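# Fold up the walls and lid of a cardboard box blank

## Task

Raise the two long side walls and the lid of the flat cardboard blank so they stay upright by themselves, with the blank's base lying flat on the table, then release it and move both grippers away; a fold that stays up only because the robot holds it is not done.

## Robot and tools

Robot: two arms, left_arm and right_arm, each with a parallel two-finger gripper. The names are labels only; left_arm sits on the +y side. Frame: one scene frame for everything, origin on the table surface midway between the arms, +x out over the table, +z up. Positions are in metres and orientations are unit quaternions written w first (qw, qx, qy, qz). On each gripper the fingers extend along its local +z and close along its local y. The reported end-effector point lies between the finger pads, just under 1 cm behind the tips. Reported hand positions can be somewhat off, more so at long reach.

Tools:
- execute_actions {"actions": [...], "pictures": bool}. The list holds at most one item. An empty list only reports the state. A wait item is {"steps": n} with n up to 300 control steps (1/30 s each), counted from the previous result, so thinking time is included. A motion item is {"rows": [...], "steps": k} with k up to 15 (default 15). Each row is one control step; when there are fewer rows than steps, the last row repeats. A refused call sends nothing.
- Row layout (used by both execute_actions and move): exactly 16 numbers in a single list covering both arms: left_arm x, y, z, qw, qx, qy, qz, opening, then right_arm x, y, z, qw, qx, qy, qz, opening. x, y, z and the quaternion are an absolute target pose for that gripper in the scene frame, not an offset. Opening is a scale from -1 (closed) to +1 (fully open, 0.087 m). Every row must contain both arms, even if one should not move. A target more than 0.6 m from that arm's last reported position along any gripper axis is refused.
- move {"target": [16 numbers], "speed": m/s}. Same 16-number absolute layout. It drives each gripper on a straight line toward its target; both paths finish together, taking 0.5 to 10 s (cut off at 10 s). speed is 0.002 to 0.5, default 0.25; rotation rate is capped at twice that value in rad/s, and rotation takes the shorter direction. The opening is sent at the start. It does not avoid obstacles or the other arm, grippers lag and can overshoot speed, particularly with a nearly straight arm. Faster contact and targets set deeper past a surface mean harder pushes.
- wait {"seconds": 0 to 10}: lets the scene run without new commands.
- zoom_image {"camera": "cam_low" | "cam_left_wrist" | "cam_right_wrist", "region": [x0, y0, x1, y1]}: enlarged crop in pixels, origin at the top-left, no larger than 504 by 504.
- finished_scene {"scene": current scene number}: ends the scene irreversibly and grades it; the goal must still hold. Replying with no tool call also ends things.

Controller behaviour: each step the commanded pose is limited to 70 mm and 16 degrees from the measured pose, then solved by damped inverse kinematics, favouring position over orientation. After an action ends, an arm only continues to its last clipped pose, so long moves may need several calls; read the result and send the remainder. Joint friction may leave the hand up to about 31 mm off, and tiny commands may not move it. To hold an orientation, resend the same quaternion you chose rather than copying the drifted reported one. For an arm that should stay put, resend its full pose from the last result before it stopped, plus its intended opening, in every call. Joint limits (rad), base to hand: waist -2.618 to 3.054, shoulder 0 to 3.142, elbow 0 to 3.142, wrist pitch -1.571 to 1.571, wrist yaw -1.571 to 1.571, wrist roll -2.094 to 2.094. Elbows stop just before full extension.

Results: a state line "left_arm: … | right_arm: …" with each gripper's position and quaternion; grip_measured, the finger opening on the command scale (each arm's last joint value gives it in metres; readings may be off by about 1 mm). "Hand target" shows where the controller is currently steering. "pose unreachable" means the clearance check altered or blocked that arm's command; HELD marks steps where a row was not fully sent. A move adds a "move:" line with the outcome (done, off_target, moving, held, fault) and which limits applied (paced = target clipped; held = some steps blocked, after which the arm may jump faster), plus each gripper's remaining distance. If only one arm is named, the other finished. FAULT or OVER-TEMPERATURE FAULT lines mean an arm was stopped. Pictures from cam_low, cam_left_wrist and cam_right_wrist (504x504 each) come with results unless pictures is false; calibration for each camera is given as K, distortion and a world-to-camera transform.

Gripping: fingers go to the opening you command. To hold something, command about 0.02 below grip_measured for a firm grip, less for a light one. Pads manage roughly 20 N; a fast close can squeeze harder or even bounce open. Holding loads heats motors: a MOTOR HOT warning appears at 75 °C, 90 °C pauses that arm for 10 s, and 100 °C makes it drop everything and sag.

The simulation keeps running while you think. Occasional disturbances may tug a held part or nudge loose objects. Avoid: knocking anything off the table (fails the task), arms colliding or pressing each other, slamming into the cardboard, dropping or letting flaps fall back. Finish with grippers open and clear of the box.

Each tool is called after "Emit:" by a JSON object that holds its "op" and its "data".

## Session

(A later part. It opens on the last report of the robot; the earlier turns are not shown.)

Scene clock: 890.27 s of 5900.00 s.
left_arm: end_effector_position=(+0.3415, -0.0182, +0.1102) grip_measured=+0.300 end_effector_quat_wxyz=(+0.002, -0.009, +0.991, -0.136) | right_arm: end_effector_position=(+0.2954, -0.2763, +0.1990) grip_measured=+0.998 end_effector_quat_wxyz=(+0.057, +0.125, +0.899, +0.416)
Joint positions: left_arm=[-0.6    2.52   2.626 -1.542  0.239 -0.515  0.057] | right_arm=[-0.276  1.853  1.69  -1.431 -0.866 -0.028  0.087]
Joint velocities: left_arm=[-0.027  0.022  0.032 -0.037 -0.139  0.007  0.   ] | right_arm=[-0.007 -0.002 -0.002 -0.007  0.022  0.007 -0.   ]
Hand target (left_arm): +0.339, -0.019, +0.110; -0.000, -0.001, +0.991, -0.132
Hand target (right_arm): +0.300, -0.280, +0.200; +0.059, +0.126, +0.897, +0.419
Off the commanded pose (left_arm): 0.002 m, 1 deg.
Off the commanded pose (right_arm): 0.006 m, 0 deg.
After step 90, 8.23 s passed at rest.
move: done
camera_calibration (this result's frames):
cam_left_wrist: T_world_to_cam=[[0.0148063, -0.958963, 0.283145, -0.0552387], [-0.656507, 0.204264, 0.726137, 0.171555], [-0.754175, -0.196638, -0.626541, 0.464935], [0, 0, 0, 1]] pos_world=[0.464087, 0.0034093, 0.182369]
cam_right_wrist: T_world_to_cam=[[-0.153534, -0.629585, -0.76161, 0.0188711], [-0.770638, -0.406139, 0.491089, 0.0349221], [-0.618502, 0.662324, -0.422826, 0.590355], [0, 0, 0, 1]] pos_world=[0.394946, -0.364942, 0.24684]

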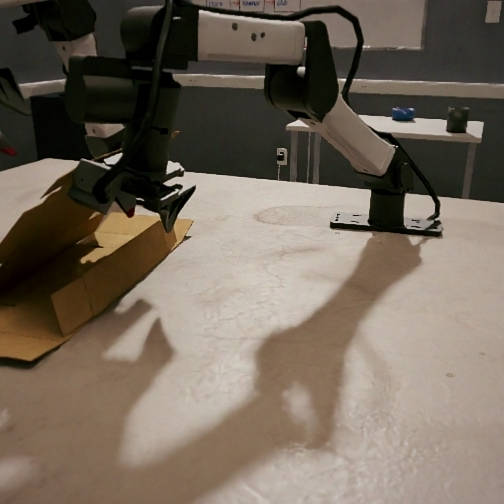

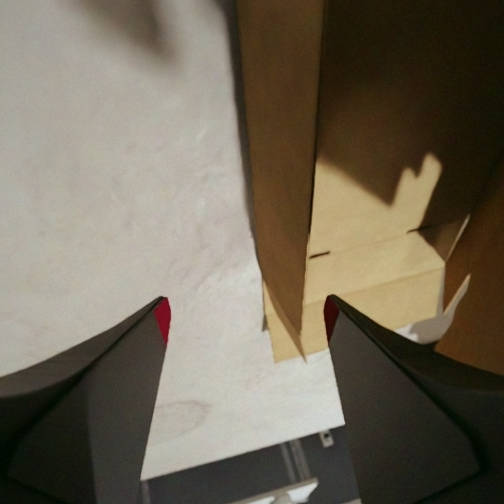

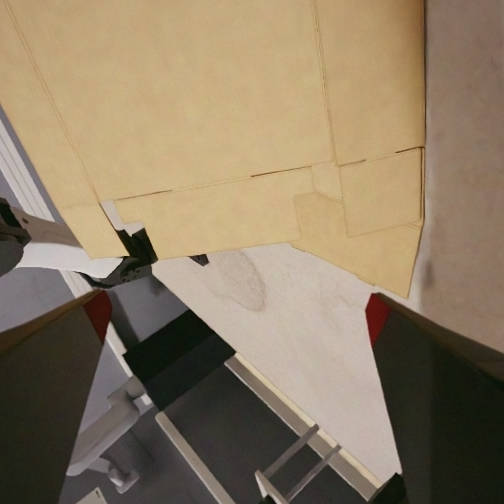

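Emit:
{"op": "move", "data": {"target": [0.34,-0.055,0.04,0,0,0.991,-0.13,0.3, 0.30,-0.28,0.20,0.059,0.126,0.897,0.419,1], "speed": 0.06}}

Emit:
{"op": "move", "data": {"target": [0.34,-0.055,0.04,0,0,0.991,-0.13,-1, 0.30,-0.28,0.20,0.059,0.126,0.897,0.419,1]}}

Emit:
{"op": "move", "data": {"target": [0.34,0.08,0.04,0,0,0.991,-0.13,-1, 0.30,-0.28,0.20,0.059,0.126,0.897,0.419,1], "speed": 0.08}}

Scene clock: 899.67 s of 5900.00 s.
left_arm: end_effector_position=(+0.3432, -0.0506, +0.0508) grip_measured=+0.300 end_effector_quat_wxyz=(+0.002, -0.000, +0.991, -0.134) | right_arm: end_effector_position=(+0.2954, -0.2763, +0.1990) grip_measured=+0.998 end_effector_quat_wxyz=(+0.057, +0.125, +0.899, +0.416)
Joint positions: left_arm=[-0.658  2.552  2.444 -1.318  0.229 -0.555  0.057] | right_arm=[-0.276  1.853  1.69  -1.431 -0.866 -0.028  0.087]
Joint velocities: left_arm=[ 0.002  0.002 -0.002  0.037 -0.022 -0.037 -0.001] | right_arm=[ 0.002  0.007  0.007 -0.007 -0.037 -0.066 -0.   ]
Hand target (left_arm): +0.341, -0.056, +0.041; -0.001, +0.000, +0.991, -0.130
Hand target (right_arm): +0.300, -0.280, +0.200; +0.059, +0.126, +0.897, +0.419
Off the commanded pose (left_arm): 0.012 m, 1 deg.
Off the commanded pose (right_arm): 0.006 m, 0 deg.
After step 90, 4.70 s passed at rest.
move: off_target (left_arm)
camera_calibration (this result's frames):
cam_left_wrist: T_world_to_cam=[[-0.00258096, -0.960107, 0.279621, -0.0634544], [-0.655106, 0.212888, 0.724924, 0.222394], [-0.755532, -0.181311, -0.629522, 0.424076], [0, 0, 0, 1]] pos_world=[0.465931, -0.0313785, 0.123489]
cam_right_wrist: T_world_to_cam=[[-0.153534, -0.629585, -0.76161, 0.0188711], [-0.770638, -0.406139, 0.491089, 0.0349221], [-0.618502, 0.662324, -0.422826, 0.590355], [0, 0, 0, 1]] pos_world=[0.394946, -0.364942, 0.24684]

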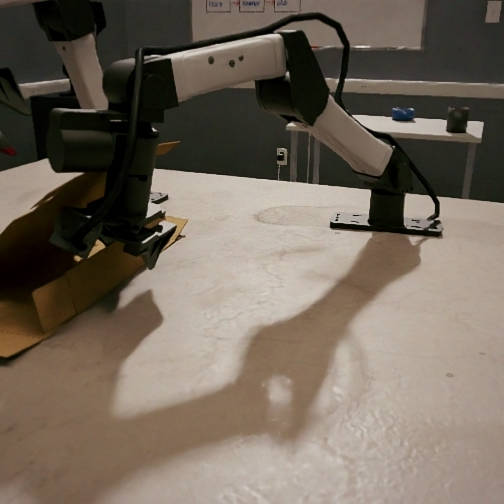

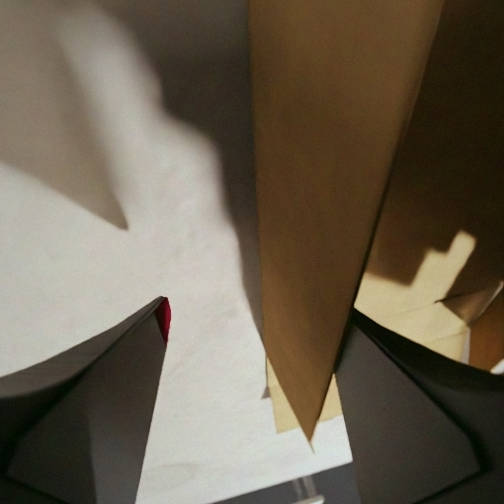

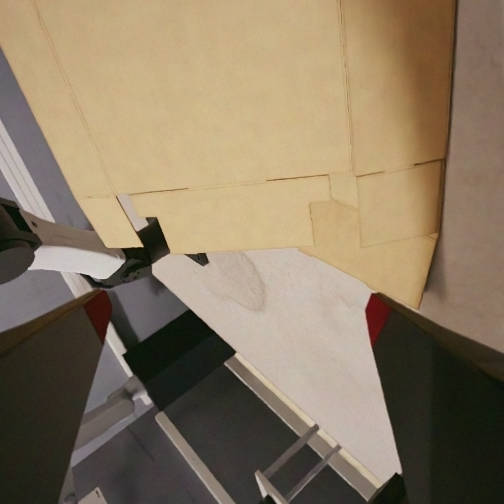

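Scene clock: 900.37 s of 5900.00 s.
left_arm: end_effector_position=(+0.3428, -0.0534, +0.0518) grip_measured=-0.998 end_effector_quat_wxyz=(-0.000, -0.001, +0.990, -0.142) | right_arm: end_effector_position=(+0.2954, -0.2763, +0.1990) grip_measured=+0.998 end_effector_quat_wxyz=(+0.057, +0.125, +0.899, +0.416)
Joint positions: left_arm=[-0.658  2.552  2.444 -1.313  0.244 -0.559  0.   ] | right_arm=[-0.276  1.853  1.69  -1.431 -0.866 -0.028  0.087]
Joint velocities: left_arm=[-0.022 -0.012 -0.002 -0.007 -0.037 -0.037  0.001] | right_arm=[-0.002 -0.007 -0.007  0.007  0.007 -0.007 -0.001]
Hand target (left_arm): +0.340, -0.055, +0.040; -0.001, +0.000, +0.992, -0.130
Hand target (right_arm): +0.300, -0.280, +0.200; +0.059, +0.126, +0.897, +0.419
Off the commanded pose (left_arm): 0.012 m, 1 deg.
Off the commanded pose (right_arm): 0.006 m, 0 deg.
move: off_target (left_arm)
camera_calibration (this result's frames):
cam_left_wrist: T_world_to_cam=[[-0.000286664, -0.955752, 0.294174, -0.067717], [-0.652288, 0.223154, 0.724378, 0.221677], [-0.757971, -0.191678, -0.623489, 0.423879], [0, 0, 0, 1]] pos_world=[0.465866, -0.0329402, 0.123627]
cam_right_wrist: T_world_to_cam=[[-0.153534, -0.629585, -0.76161, 0.0188711], [-0.770638, -0.406139, 0.491089, 0.0349221], [-0.618502, 0.662324, -0.422826, 0.590355], [0, 0, 0, 1]] pos_world=[0.394946, -0.364942, 0.24684]

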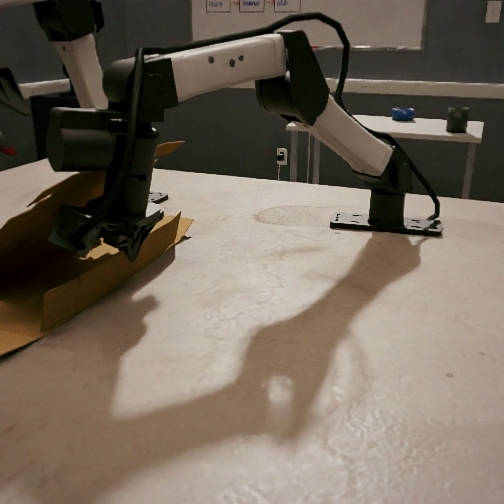

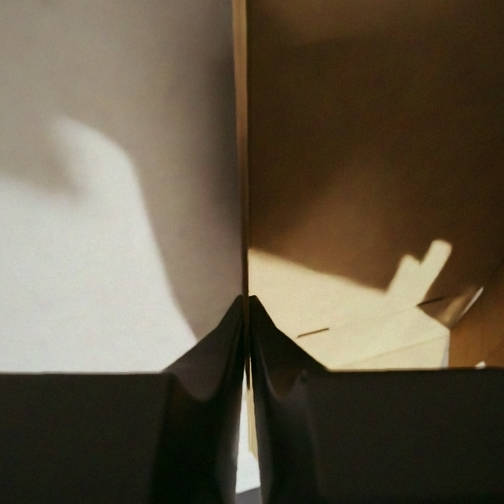

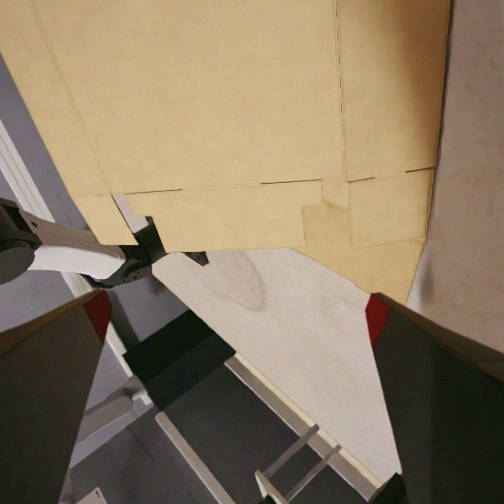

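Scene clock: 902.40 s of 5900.00 s.
left_arm: end_effector_position=(+0.3424, +0.0631, +0.0491) grip_measured=-0.998 end_effector_quat_wxyz=(-0.002, -0.002, +0.988, -0.154) | right_arm: end_effector_position=(+0.2954, -0.2763, +0.1990) grip_measured=+0.998 end_effector_quat_wxyz=(+0.057, +0.125, +0.899, +0.416)
Joint positions: left_arm=[-0.426  2.284  1.951 -1.144  0.295 -0.324  0.   ] | right_arm=[-0.276  1.853  1.69  -1.431 -0.866 -0.028  0.087]
Joint velocities: left_arm=[-0.002 -0.002  0.002  0.022  0.051  0.022 -0.001] | right_arm=[-0.007  0.007  0.002  0.051 -0.007  0.022 -0.001]
Hand target (left_arm): +0.342, +0.079, +0.039; +0.000, +0.000, +0.992, -0.129
Hand target (right_arm): +0.300, -0.280, +0.200; +0.059, +0.126, +0.897, +0.419
Off the commanded pose (left_arm): 0.019 m, 3 deg.
Off the commanded pose (right_arm): 0.006 m, 0 deg.
move: off_target (left_arm)
camera_calibration (this result's frames):
cam_left_wrist: T_world_to_cam=[[0.00190191, -0.948217, 0.317617, 0.0420204], [-0.650127, 0.240162, 0.720873, 0.195746], [-0.759824, -0.207862, -0.616004, 0.445459], [0, 0, 0, 1]] pos_world=[0.46565, 0.0854279, 0.11995]
cam_right_wrist: T_world_to_cam=[[-0.153534, -0.629585, -0.76161, 0.0188711], [-0.770638, -0.406139, 0.491089, 0.0349221], [-0.618502, 0.662324, -0.422826, 0.590355], [0, 0, 0, 1]] pos_world=[0.394946, -0.364942, 0.24684]

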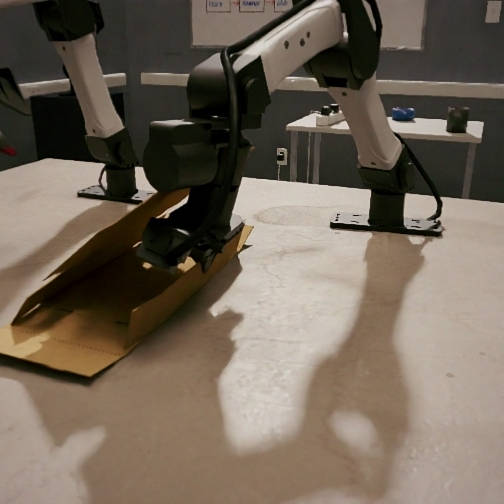

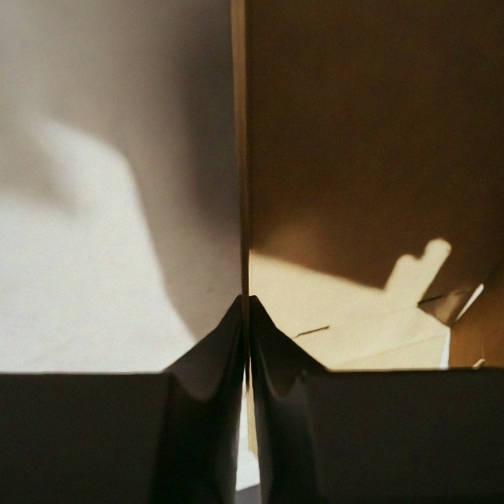

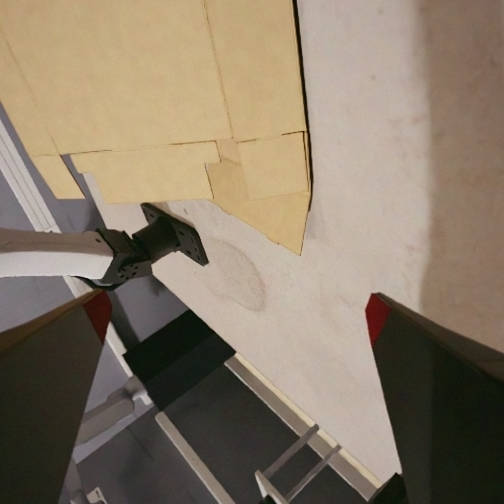

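Emit:
{"op": "move", "data": {"target": [0.34,0.08,0.04,0,0,0.991,-0.13,-1, 0.15,-0.02,0.22,0.383,0,0.924,0,1], "speed": 0.2}}

Scene clock: 915.73 s of 5900.00 s.
left_arm: end_effector_position=(+0.3424, +0.0628, +0.0492) grip_measured=-0.998 end_effector_quat_wxyz=(-0.002, -0.001, +0.988, -0.155) | right_arm: end_effector_position=(+0.1544, -0.0260, +0.2144) grip_measured=+0.998 end_effector_quat_wxyz=(+0.373, -0.003, +0.928, +0.000)
Joint positions: left_arm=[-0.426  2.284  1.951 -1.144  0.298 -0.322  0.   ] | right_arm=[ 1.282  1.646  1.663 -1.301  0.72   1.148  0.087]
Joint velocities: left_arm=[ 0.002 -0.012  0.002  0.022  0.051 -0.037 -0.001] | right_arm=[ 0.002  0.002  0.002 -0.007  0.007 -0.051 -0.   ]
Hand target (left_arm): +0.340, +0.080, +0.040; -0.002, +0.000, +0.992, -0.130
Hand target (right_arm): +0.155, -0.022, +0.218; +0.377, -0.001, +0.926, +0.002
Off the commanded pose (left_arm): 0.020 m, 3 deg.
Off the commanded pose (right_arm): 0.009 m, 1 deg.
After step 90, 6.90 s passed at rest.
move: off_target (left_arm)
camera_calibration (this result's frames):
cam_left_wrist: T_world_to_cam=[[-0.000104874, -0.947488, 0.319791, 0.0422284], [-0.649823, 0.243133, 0.72015, 0.195456], [-0.760086, -0.207732, -0.615725, 0.445504], [0, 0, 0, 1]] pos_world=[0.465638, 0.0850345, 0.120046]
cam_right_wrist: T_world_to_cam=[[0.0242293, -0.999512, 0.0196976, -0.0380954], [-0.992374, -0.021665, 0.12134, 0.143914], [-0.120855, -0.0224874, -0.992415, 0.371364], [0, 0, 0, 1]] pos_world=[0.188621, -0.0266079, 0.351835]

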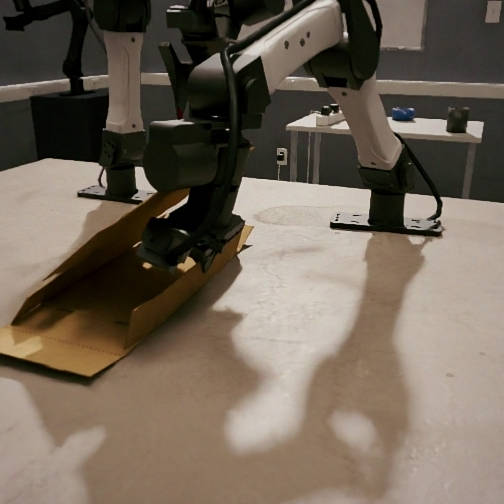

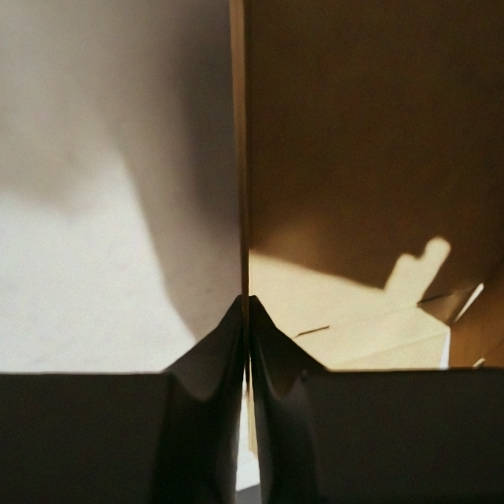

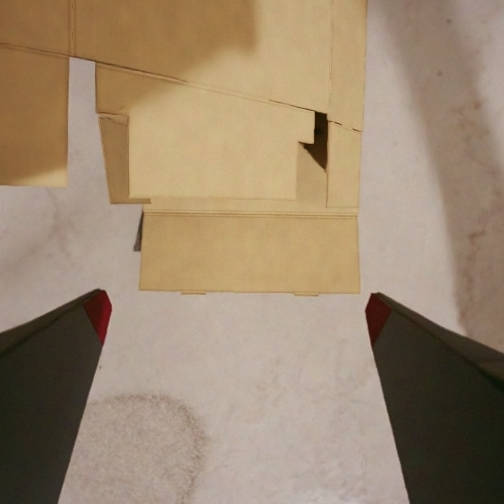

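Emit:
{"op": "move", "data": {"target": [0.34,0.08,0.04,0,0,0.991,-0.13,-1, 0.16,0.0,0.11,0.383,0,0.924,0,1], "speed": 0.12}}

Emit:
{"op": "move", "data": {"target": [0.34,0.08,0.04,0,0,0.991,-0.13,-1, 0.235,0.0,0.11,0.383,0,0.924,0,1], "speed": 0.06}}

Emit:
{"op": "move", "data": {"target": [0.34,0.08,0.04,0,0,0.991,-0.13,-1, 0.27,-0.14,0.14,0.383,0,0.924,0,1], "speed": 0.06}}

Scene clock: 926.70 s of 5900.00 s.
left_arm: end_effector_position=(+0.3424, +0.0628, +0.0492) grip_measured=-0.998 end_effector_quat_wxyz=(-0.002, -0.001, +0.988, -0.155) | right_arm: end_effector_position=(+0.1628, -0.0009, +0.1166) grip_measured=+0.998 end_effector_quat_wxyz=(+0.380, +0.002, +0.925, +0.002)
Joint positions: left_arm=[-0.426  2.284  1.951 -1.144  0.298 -0.322  0.   ] | right_arm=[ 1.287  1.72   1.349 -0.912  0.736  1.162  0.087]
Joint velocities: left_arm=[-0.007  0.012 -0.007 -0.037 -0.081 -0.037  0.001] | right_arm=[-0.002 -0.017  0.002  0.007  0.051 -0.022  0.   ]
Hand target (left_arm): +0.340, +0.080, +0.040; -0.002, +0.000, +0.992, -0.130
Hand target (right_arm): +0.161, +0.001, +0.111; +0.383, +0.000, +0.924, -0.000
Off the commanded pose (left_arm): 0.020 m, 3 deg.
Off the commanded pose (right_arm): 0.007 m, 0 deg.
After step 90, 6.47 s passed at rest.
move: off_target (left_arm)
camera_calibration (this result's frames):
cam_left_wrist: T_world_to_cam=[[-0.000486312, -0.947488, 0.319792, 0.0423748], [-0.649819, 0.24337, 0.720074, 0.195444], [-0.760089, -0.207457, -0.615813, 0.445493], [0, 0, 0, 1]] pos_world=[0.465638, 0.0850049, 0.120055]
cam_right_wrist: T_world_to_cam=[[0.014527, -0.999806, 0.0132669, -0.00896413], [-0.994206, -0.0130298, 0.106698, 0.166593], [-0.106504, -0.0147401, -0.994203, 0.273785], [0, 0, 0, 1]] pos_world=[0.194917, -0.00275611, 0.254542]

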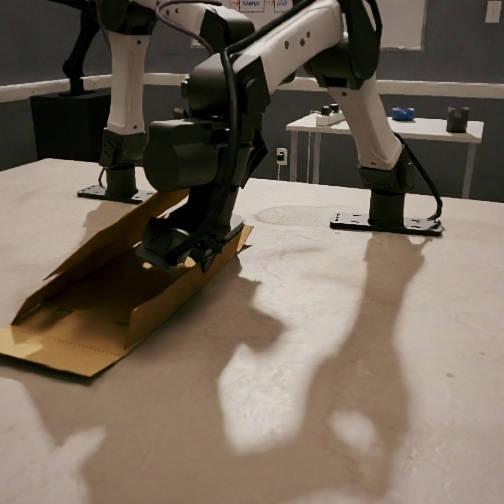

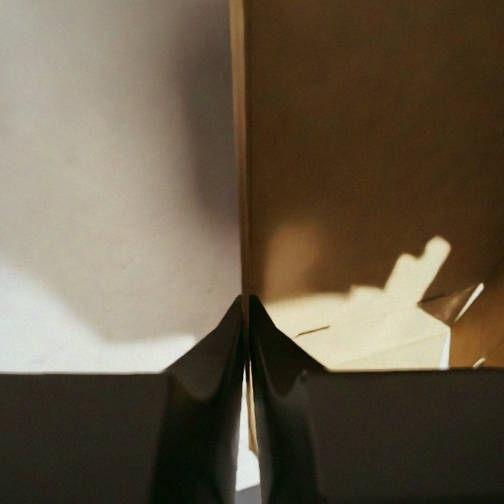

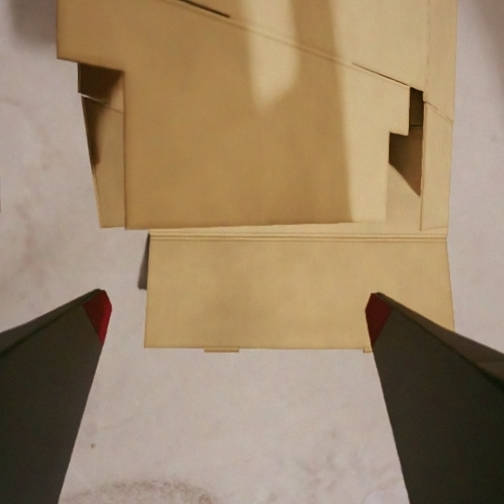

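Scene clock: 928.27 s of 5900.00 s.
left_arm: end_effector_position=(+0.3430, +0.0636, +0.0491) grip_measured=-0.998 end_effector_quat_wxyz=(-0.001, +0.000, +0.988, -0.155) | right_arm: end_effector_position=(+0.2227, -0.0093, +0.1051) grip_measured=+0.998 end_effector_quat_wxyz=(+0.374, -0.011, +0.927, -0.013)
Joint positions: left_arm=[-0.424  2.284  1.951 -1.143  0.297 -0.319  0.   ] | right_arm=[ 1.114  1.773  1.358 -0.757  0.674  0.93   0.087]
Joint velocities: left_arm=[ 0.012 -0.012 -0.012  0.051  0.066  0.022  0.   ] | right_arm=[ 0.012  0.012  0.002 -0.066 -0.007 -0.051 -0.   ]
Hand target (left_arm): +0.340, +0.080, +0.040; -0.002, +0.000, +0.992, -0.130
Hand target (right_arm): +0.234, -0.001, +0.111; +0.384, -0.000, +0.923, +0.001
Off the commanded pose (left_arm): 0.019 m, 3 deg.
Off the commanded pose (right_arm): 0.016 m, 2 deg.
move: off_target (left_arm, right_arm)
camera_calibration (this result's frames):
cam_left_wrist: T_world_to_cam=[[-0.00244784, -0.947721, 0.319092, 0.0439035], [-0.651213, 0.243668, 0.718712, 0.196267], [-0.758891, -0.206038, -0.617765, 0.445641], [0, 0, 0, 1]] pos_world=[0.466112, 0.085603, 0.120232]
cam_right_wrist: T_world_to_cam=[[0.029201, -0.998355, 0.0493367, -0.0250875], [-0.992482, -0.0230897, 0.12019, 0.225426], [-0.118853, -0.0524755, -0.991524, 0.270744], [0, 0, 0, 1]] pos_world=[0.256643, -0.00563384, 0.242592]

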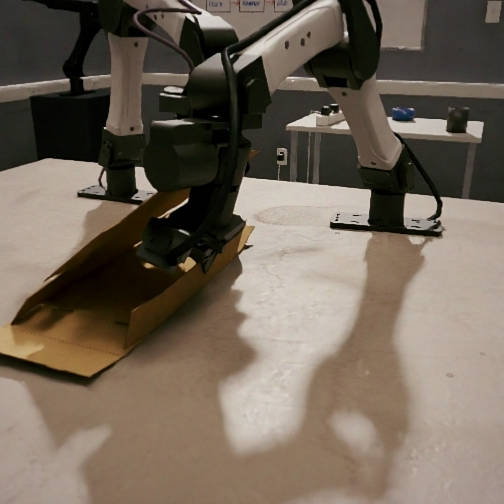

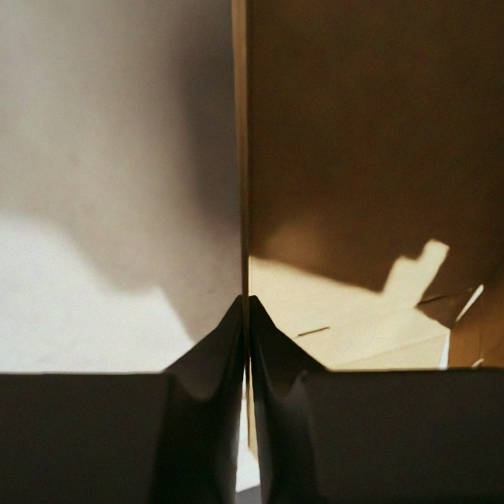

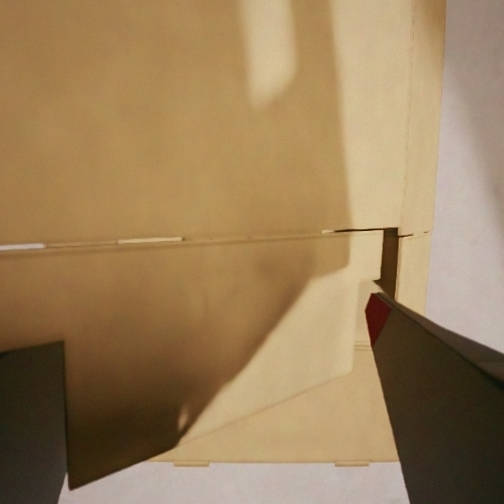

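Scene clock: 930.97 s of 5900.00 s.
left_arm: end_effector_position=(+0.3578, +0.0602, +0.0496) grip_measured=-0.960 end_effector_quat_wxyz=(+0.023, -0.021, +0.985, -0.168) | right_arm: end_effector_position=(+0.2603, -0.1186, +0.1505) grip_measured=+0.998 end_effector_quat_wxyz=(+0.381, -0.016, +0.923, +0.037)
Joint positions: left_arm=[-0.415  2.284  1.951 -1.084  0.305 -0.362  0.002] | right_arm=[ 0.773  1.381  1.096 -0.609  0.436  0.564  0.087]
Joint velocities: left_arm=[-0.012  0.012 -0.007 -0.081 -0.051  0.022 -0.   ] | right_arm=[ 0.012 -0.022 -0.017  0.051  0.022 -0.037 -0.001]
Hand target (left_arm): +0.341, +0.079, +0.041; -0.001, -0.000, +0.991, -0.132
Hand target (right_arm): +0.266, -0.140, +0.140; +0.384, -0.001, +0.923, +0.000
Off the commanded pose (left_arm): 0.028 m, 6 deg.
Off the commanded pose (right_arm): 0.026 m, 5 deg.
move: off_target (left_arm, right_arm)
camera_calibration (this result's frames):
cam_left_wrist: T_world_to_cam=[[0.0309746, -0.938286, 0.344471, 0.0267828], [-0.690691, 0.229022, 0.685927, 0.222951], [-0.722487, -0.259169, -0.640971, 0.447841], [0, 0, 0, 1]] pos_world=[0.47672, 0.090136, 0.124899]
cam_right_wrist: T_world_to_cam=[[0.0754783, -0.996389, -0.0388874, -0.13606], [-0.991759, -0.079062, 0.100809, 0.250851], [-0.10352, 0.030958, -0.994145, 0.32076], [0, 0, 0, 1]] pos_world=[0.292259, -0.125666, 0.288303]

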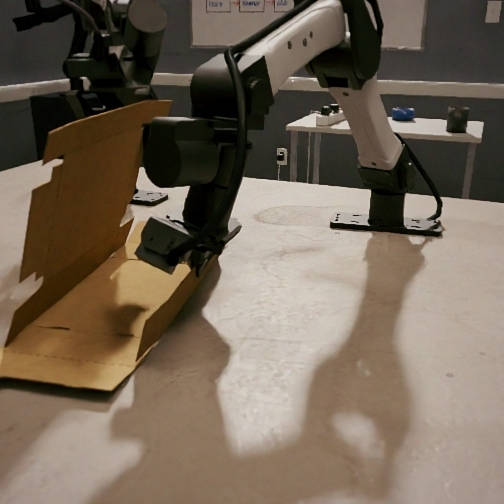

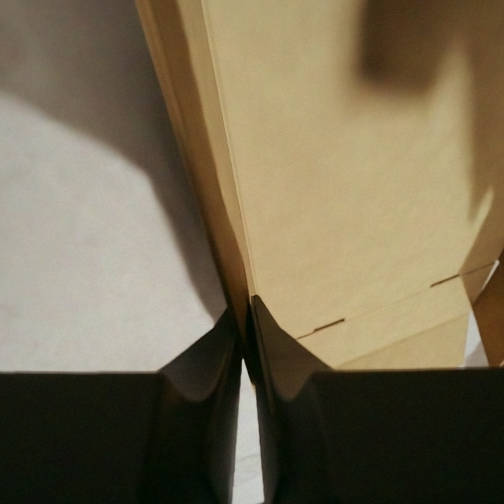

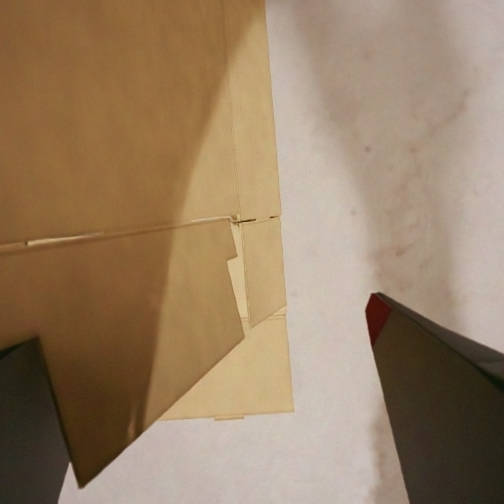

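Emit:
{"op": "move", "data": {"target": [0.34,0.08,0.04,0,0,0.991,-0.13,-1, 0.24,-0.20,0.15,0.383,0,0.924,0,1], "speed": 0.05}}

Emit:
{"op": "move", "data": {"target": [0.34,0.08,0.04,0,0,0.991,-0.13,-1, 0.24,-0.27,0.12,0.383,0,0.924,0,1], "speed": 0.05}}

Scene clock: 940.63 s of 5900.00 s.
left_arm: end_effector_position=(+0.3527, +0.0614, +0.0491) grip_measured=-0.991 end_effector_quat_wxyz=(+0.013, -0.019, +0.986, -0.168) | right_arm: end_effector_position=(+0.2484, -0.1802, +0.1587) grip_measured=+0.998 end_effector_quat_wxyz=(+0.398, +0.008, +0.917, +0.032)
Joint positions: left_arm=[-0.413  2.284  1.947 -1.102  0.312 -0.354  0.   ] | right_arm=[ 0.632  1.164  0.953 -0.615  0.387  0.479  0.087]
Joint velocities: left_arm=[-0.002 -0.007  0.002 -0.007  0.051  0.066 -0.   ] | right_arm=[ 0.027 -0.017 -0.007 -0.022 -0.051  0.007 -0.001]
Hand target (left_arm): +0.341, +0.080, +0.040; -0.002, -0.000, +0.991, -0.131
Hand target (right_arm): +0.239, -0.198, +0.149; +0.383, -0.000, +0.924, +0.000
Off the commanded pose (left_arm): 0.024 m, 5 deg.
Off the commanded pose (right_arm): 0.023 m, 4 deg.
After step 90, 4.70 s passed at rest.
move: off_target (left_arm, right_arm)
camera_calibration (this result's frames):
cam_left_wrist: T_world_to_cam=[[0.0303408, -0.938503, 0.343935, 0.0285315], [-0.675542, 0.234356, 0.699085, 0.213195], [-0.736697, -0.253553, -0.626888, 0.448132], [0, 0, 0, 1]] pos_world=[0.473294, 0.0904388, 0.122074]
cam_right_wrist: T_world_to_cam=[[0.0283476, -0.998494, -0.0469751, -0.183644], [-0.997256, -0.0314648, 0.0670057, 0.248642], [-0.0683829, 0.0449467, -0.996646, 0.323754], [0, 0, 0, 1]] pos_world=[0.275305, -0.190095, 0.297381]

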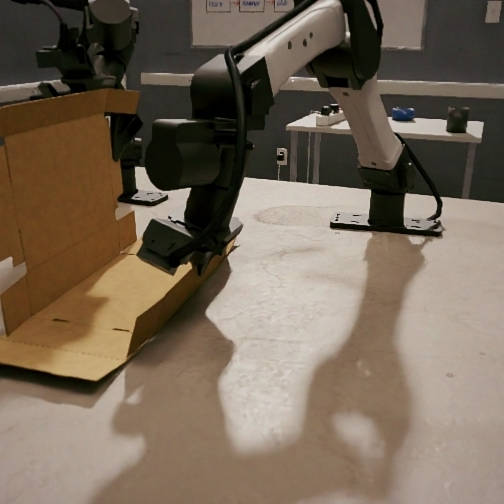

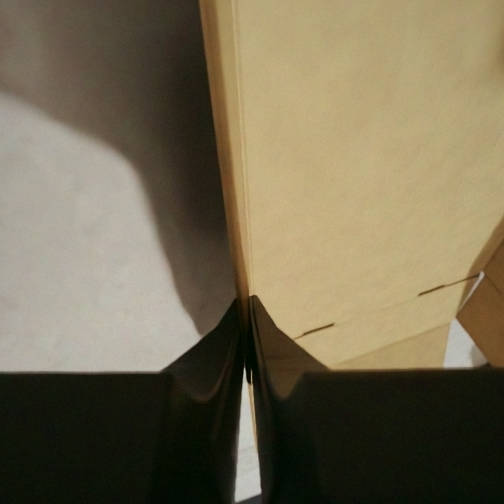

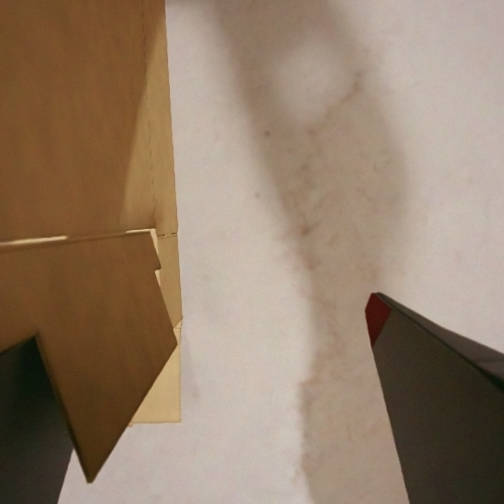

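Scene clock: 943.00 s of 5900.00 s.
left_arm: end_effector_position=(+0.3517, +0.0614, +0.0493) grip_measured=-0.995 end_effector_quat_wxyz=(+0.011, -0.016, +0.985, -0.169) | right_arm: end_effector_position=(+0.2437, -0.2600, +0.1239) grip_measured=+0.998 end_effector_quat_wxyz=(+0.386, +0.000, +0.922, +0.013)
Joint positions: left_arm=[-0.413  2.284  1.947 -1.105  0.315 -0.348  0.   ] | right_arm=[ 0.305  1.015  0.742 -0.52   0.18   0.214  0.087]
Joint velocities: left_arm=[-0.002 -0.017  0.007 -0.007 -0.007  0.051  0.   ] | right_arm=[-0.007  0.007 -0.002  0.066  0.037 -0.007 -0.001]
Hand target (left_arm): +0.341, +0.080, +0.040; -0.002, +0.000, +0.991, -0.131
Hand target (right_arm): +0.239, -0.269, +0.120; +0.384, -0.000, +0.923, -0.000
Off the commanded pose (left_arm): 0.024 m, 5 deg.
Off the commanded pose (right_arm): 0.011 m, 2 deg.
move: off_target (left_arm, right_arm)
camera_calibration (this result's frames):
cam_left_wrist: T_world_to_cam=[[0.025678, -0.937944, 0.345834, 0.0299537], [-0.672493, 0.23976, 0.700192, 0.21096], [-0.739658, -0.250551, -0.624604, 0.448247], [0, 0, 0, 1]] pos_world=[0.472649, 0.0898236, 0.121906]
cam_right_wrist: T_world_to_cam=[[0.0262744, -0.999638, -0.00574961, -0.26971], [-0.995256, -0.0266973, 0.0935546, 0.241253], [-0.0936742, 0.00326425, -0.995598, 0.287529], [0, 0, 0, 1]] pos_world=[0.274129, -0.26411, 0.262142]

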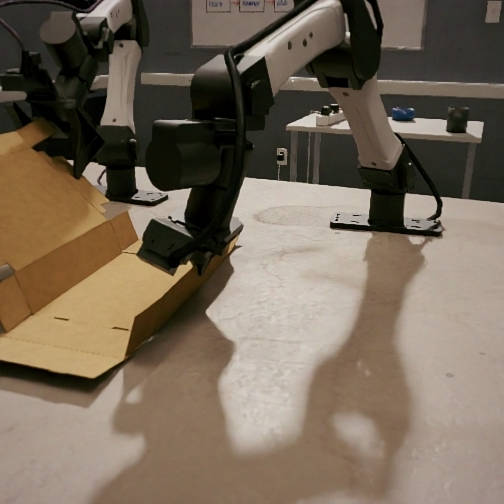

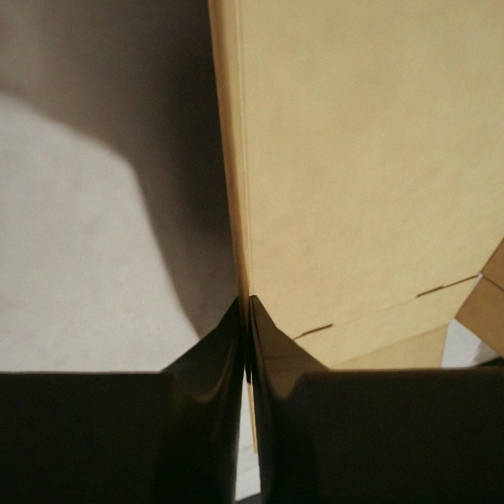

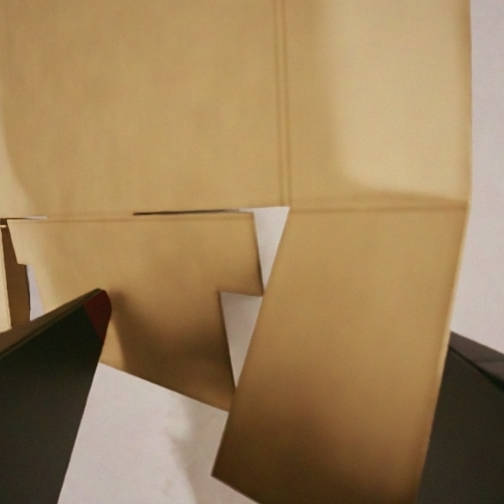

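Emit:
{"op": "move", "data": {"target": [0.34,0.08,0.04,0,0,0.991,-0.13,-1,0.13,-0.27,0.14,0.383,0,0.924,0,1], "speed": 0.06}}

Scene clock: 960.80 s of 5900.00 s.
left_arm: end_effector_position=(+0.3508, +0.0625, +0.0490) grip_measured=-0.998 end_effector_quat_wxyz=(+0.010, -0.010, +0.986, -0.167) | right_arm: end_effector_position=(+0.1319, -0.2683, +0.1356) grip_measured=+0.998 end_effector_quat_wxyz=(+0.375, -0.002, +0.927, -0.003)
Joint positions: left_arm=[-0.413  2.284  1.947 -1.11   0.313 -0.335  0.   ] | right_arm=[ 0.639  0.6    0.709 -1.014  0.42   0.469  0.087]
Joint velocities: left_arm=[-0.002  0.007 -0.012 -0.095 -0.007  0.022  0.001] | right_arm=[ 0.012  0.017  0.002  0.022  0.007  0.007 -0.001]
Hand target (left_arm): +0.341, +0.080, +0.040; -0.002, +0.000, +0.991, -0.131
Hand target (right_arm): +0.130, -0.269, +0.138; +0.381, +0.001, +0.924, +0.001
Off the commanded pose (left_arm): 0.022 m, 5 deg.
Off the commanded pose (right_arm): 0.005 m, 1 deg.
After step 90, 12.33 s passed at rest.
move: off_target (left_arm)
camera_calibration (this result's frames):
cam_left_wrist: T_world_to_cam=[[0.0142611, -0.939377, 0.34259, 0.0353734], [-0.669904, 0.245384, 0.700725, 0.208948], [-0.742311, -0.239495, -0.625792, 0.447952], [0, 0, 0, 1]] pos_world=[0.47199, 0.0892389, 0.121791]
cam_right_wrist: T_world_to_cam=[[0.0200913, -0.999498, 0.0245034, -0.278223], [-0.992881, -0.0170683, 0.117883, 0.127588], [-0.117406, -0.0266974, -0.992725, 0.283436], [0, 0, 0, 1]] pos_world=[0.165546, -0.268339, 0.273151]

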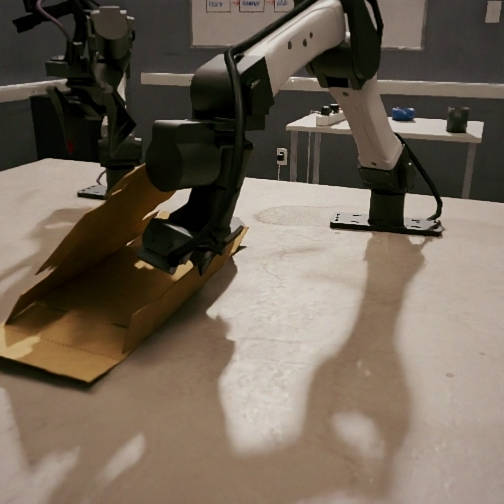

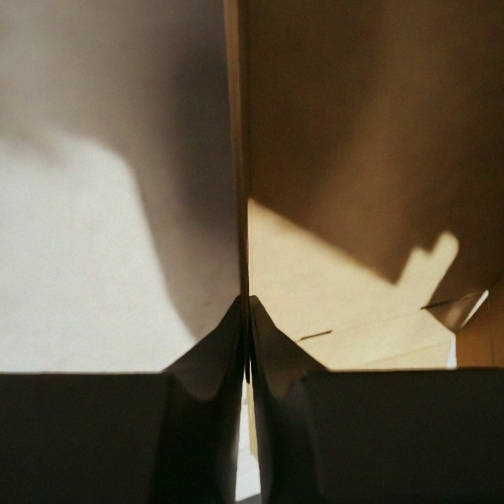

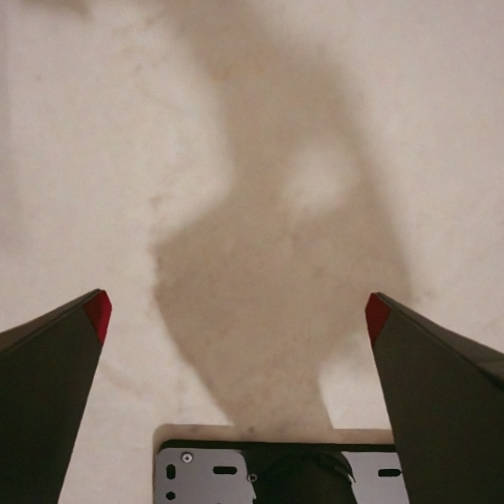

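Emit:
{"op": "move", "data": {"target": [0.34,0.08,0.04,0,0,0.991,-0.13,-1,0.27,-0.13,0.36,0.383,0,0.924,0,1]}}

Scene clock: 965.20 s of 5900.00 s.
left_arm: end_effector_position=(+0.3506, +0.0625, +0.0490) grip_measured=-0.998 end_effector_quat_wxyz=(+0.010, -0.010, +0.986, -0.167) | right_arm: end_effector_position=(+0.2703, -0.1378, +0.3608) grip_measured=+0.998 end_effector_quat_wxyz=(+0.390, -0.004, +0.921, +0.005)
Joint positions: left_arm=[-0.413  2.284  1.947 -1.11   0.314 -0.335  0.   ] | right_arm=[ 0.736  1.749  2.409 -1.565  0.483  0.541  0.087]
Joint velocities: left_arm=[-0.002 -0.002 -0.017 -0.037  0.037  0.022  0.001] | right_arm=[ 0.007  0.002 -0.017  0.022  0.022  0.022 -0.001]
Hand target (left_arm): +0.341, +0.080, +0.040; -0.002, +0.000, +0.991, -0.131
Hand target (right_arm): +0.270, -0.135, +0.363; +0.393, -0.002, +0.920, +0.007
Off the commanded pose (left_arm): 0.022 m, 5 deg.
Off the commanded pose (right_arm): 0.008 m, 1 deg.
joint sent to its limit (right arm) — the command would take joint 4 (wrist pitch) past its lower limit, so that joint was sent only as far as its limit.
move: off_target (left_arm)
camera_calibration (this result's frames):
cam_left_wrist: T_world_to_cam=[[0.0141234, -0.939337, 0.342704, 0.0354159], [-0.669303, 0.245749, 0.701171, 0.208539], [-0.742855, -0.239276, -0.62523, 0.447975], [0, 0, 0, 1]] pos_world=[0.471856, 0.0892087, 0.121729]
cam_right_wrist: T_world_to_cam=[[0.0271408, -0.999555, 0.0124142, -0.153685], [-0.995946, -0.0259732, 0.0861242, 0.251769], [-0.0857634, -0.0147013, -0.996207, 0.521097], [0, 0, 0, 1]] pos_world=[0.29961, -0.139416, 0.499345]

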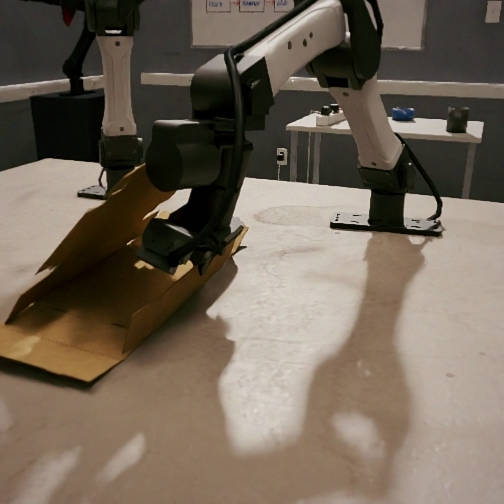

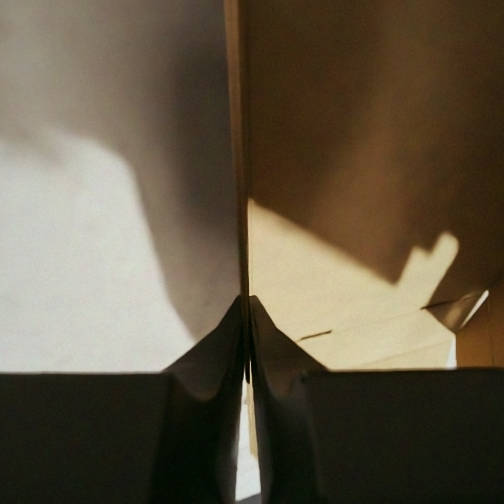

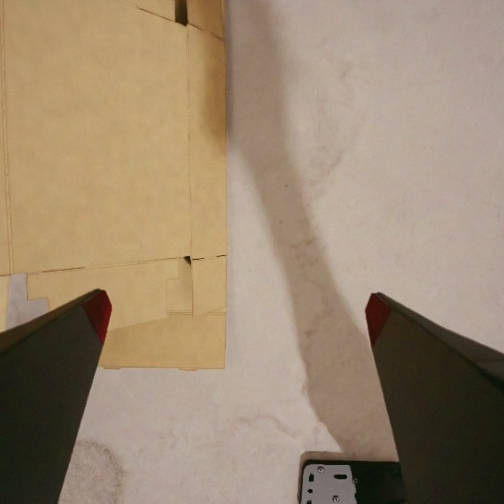

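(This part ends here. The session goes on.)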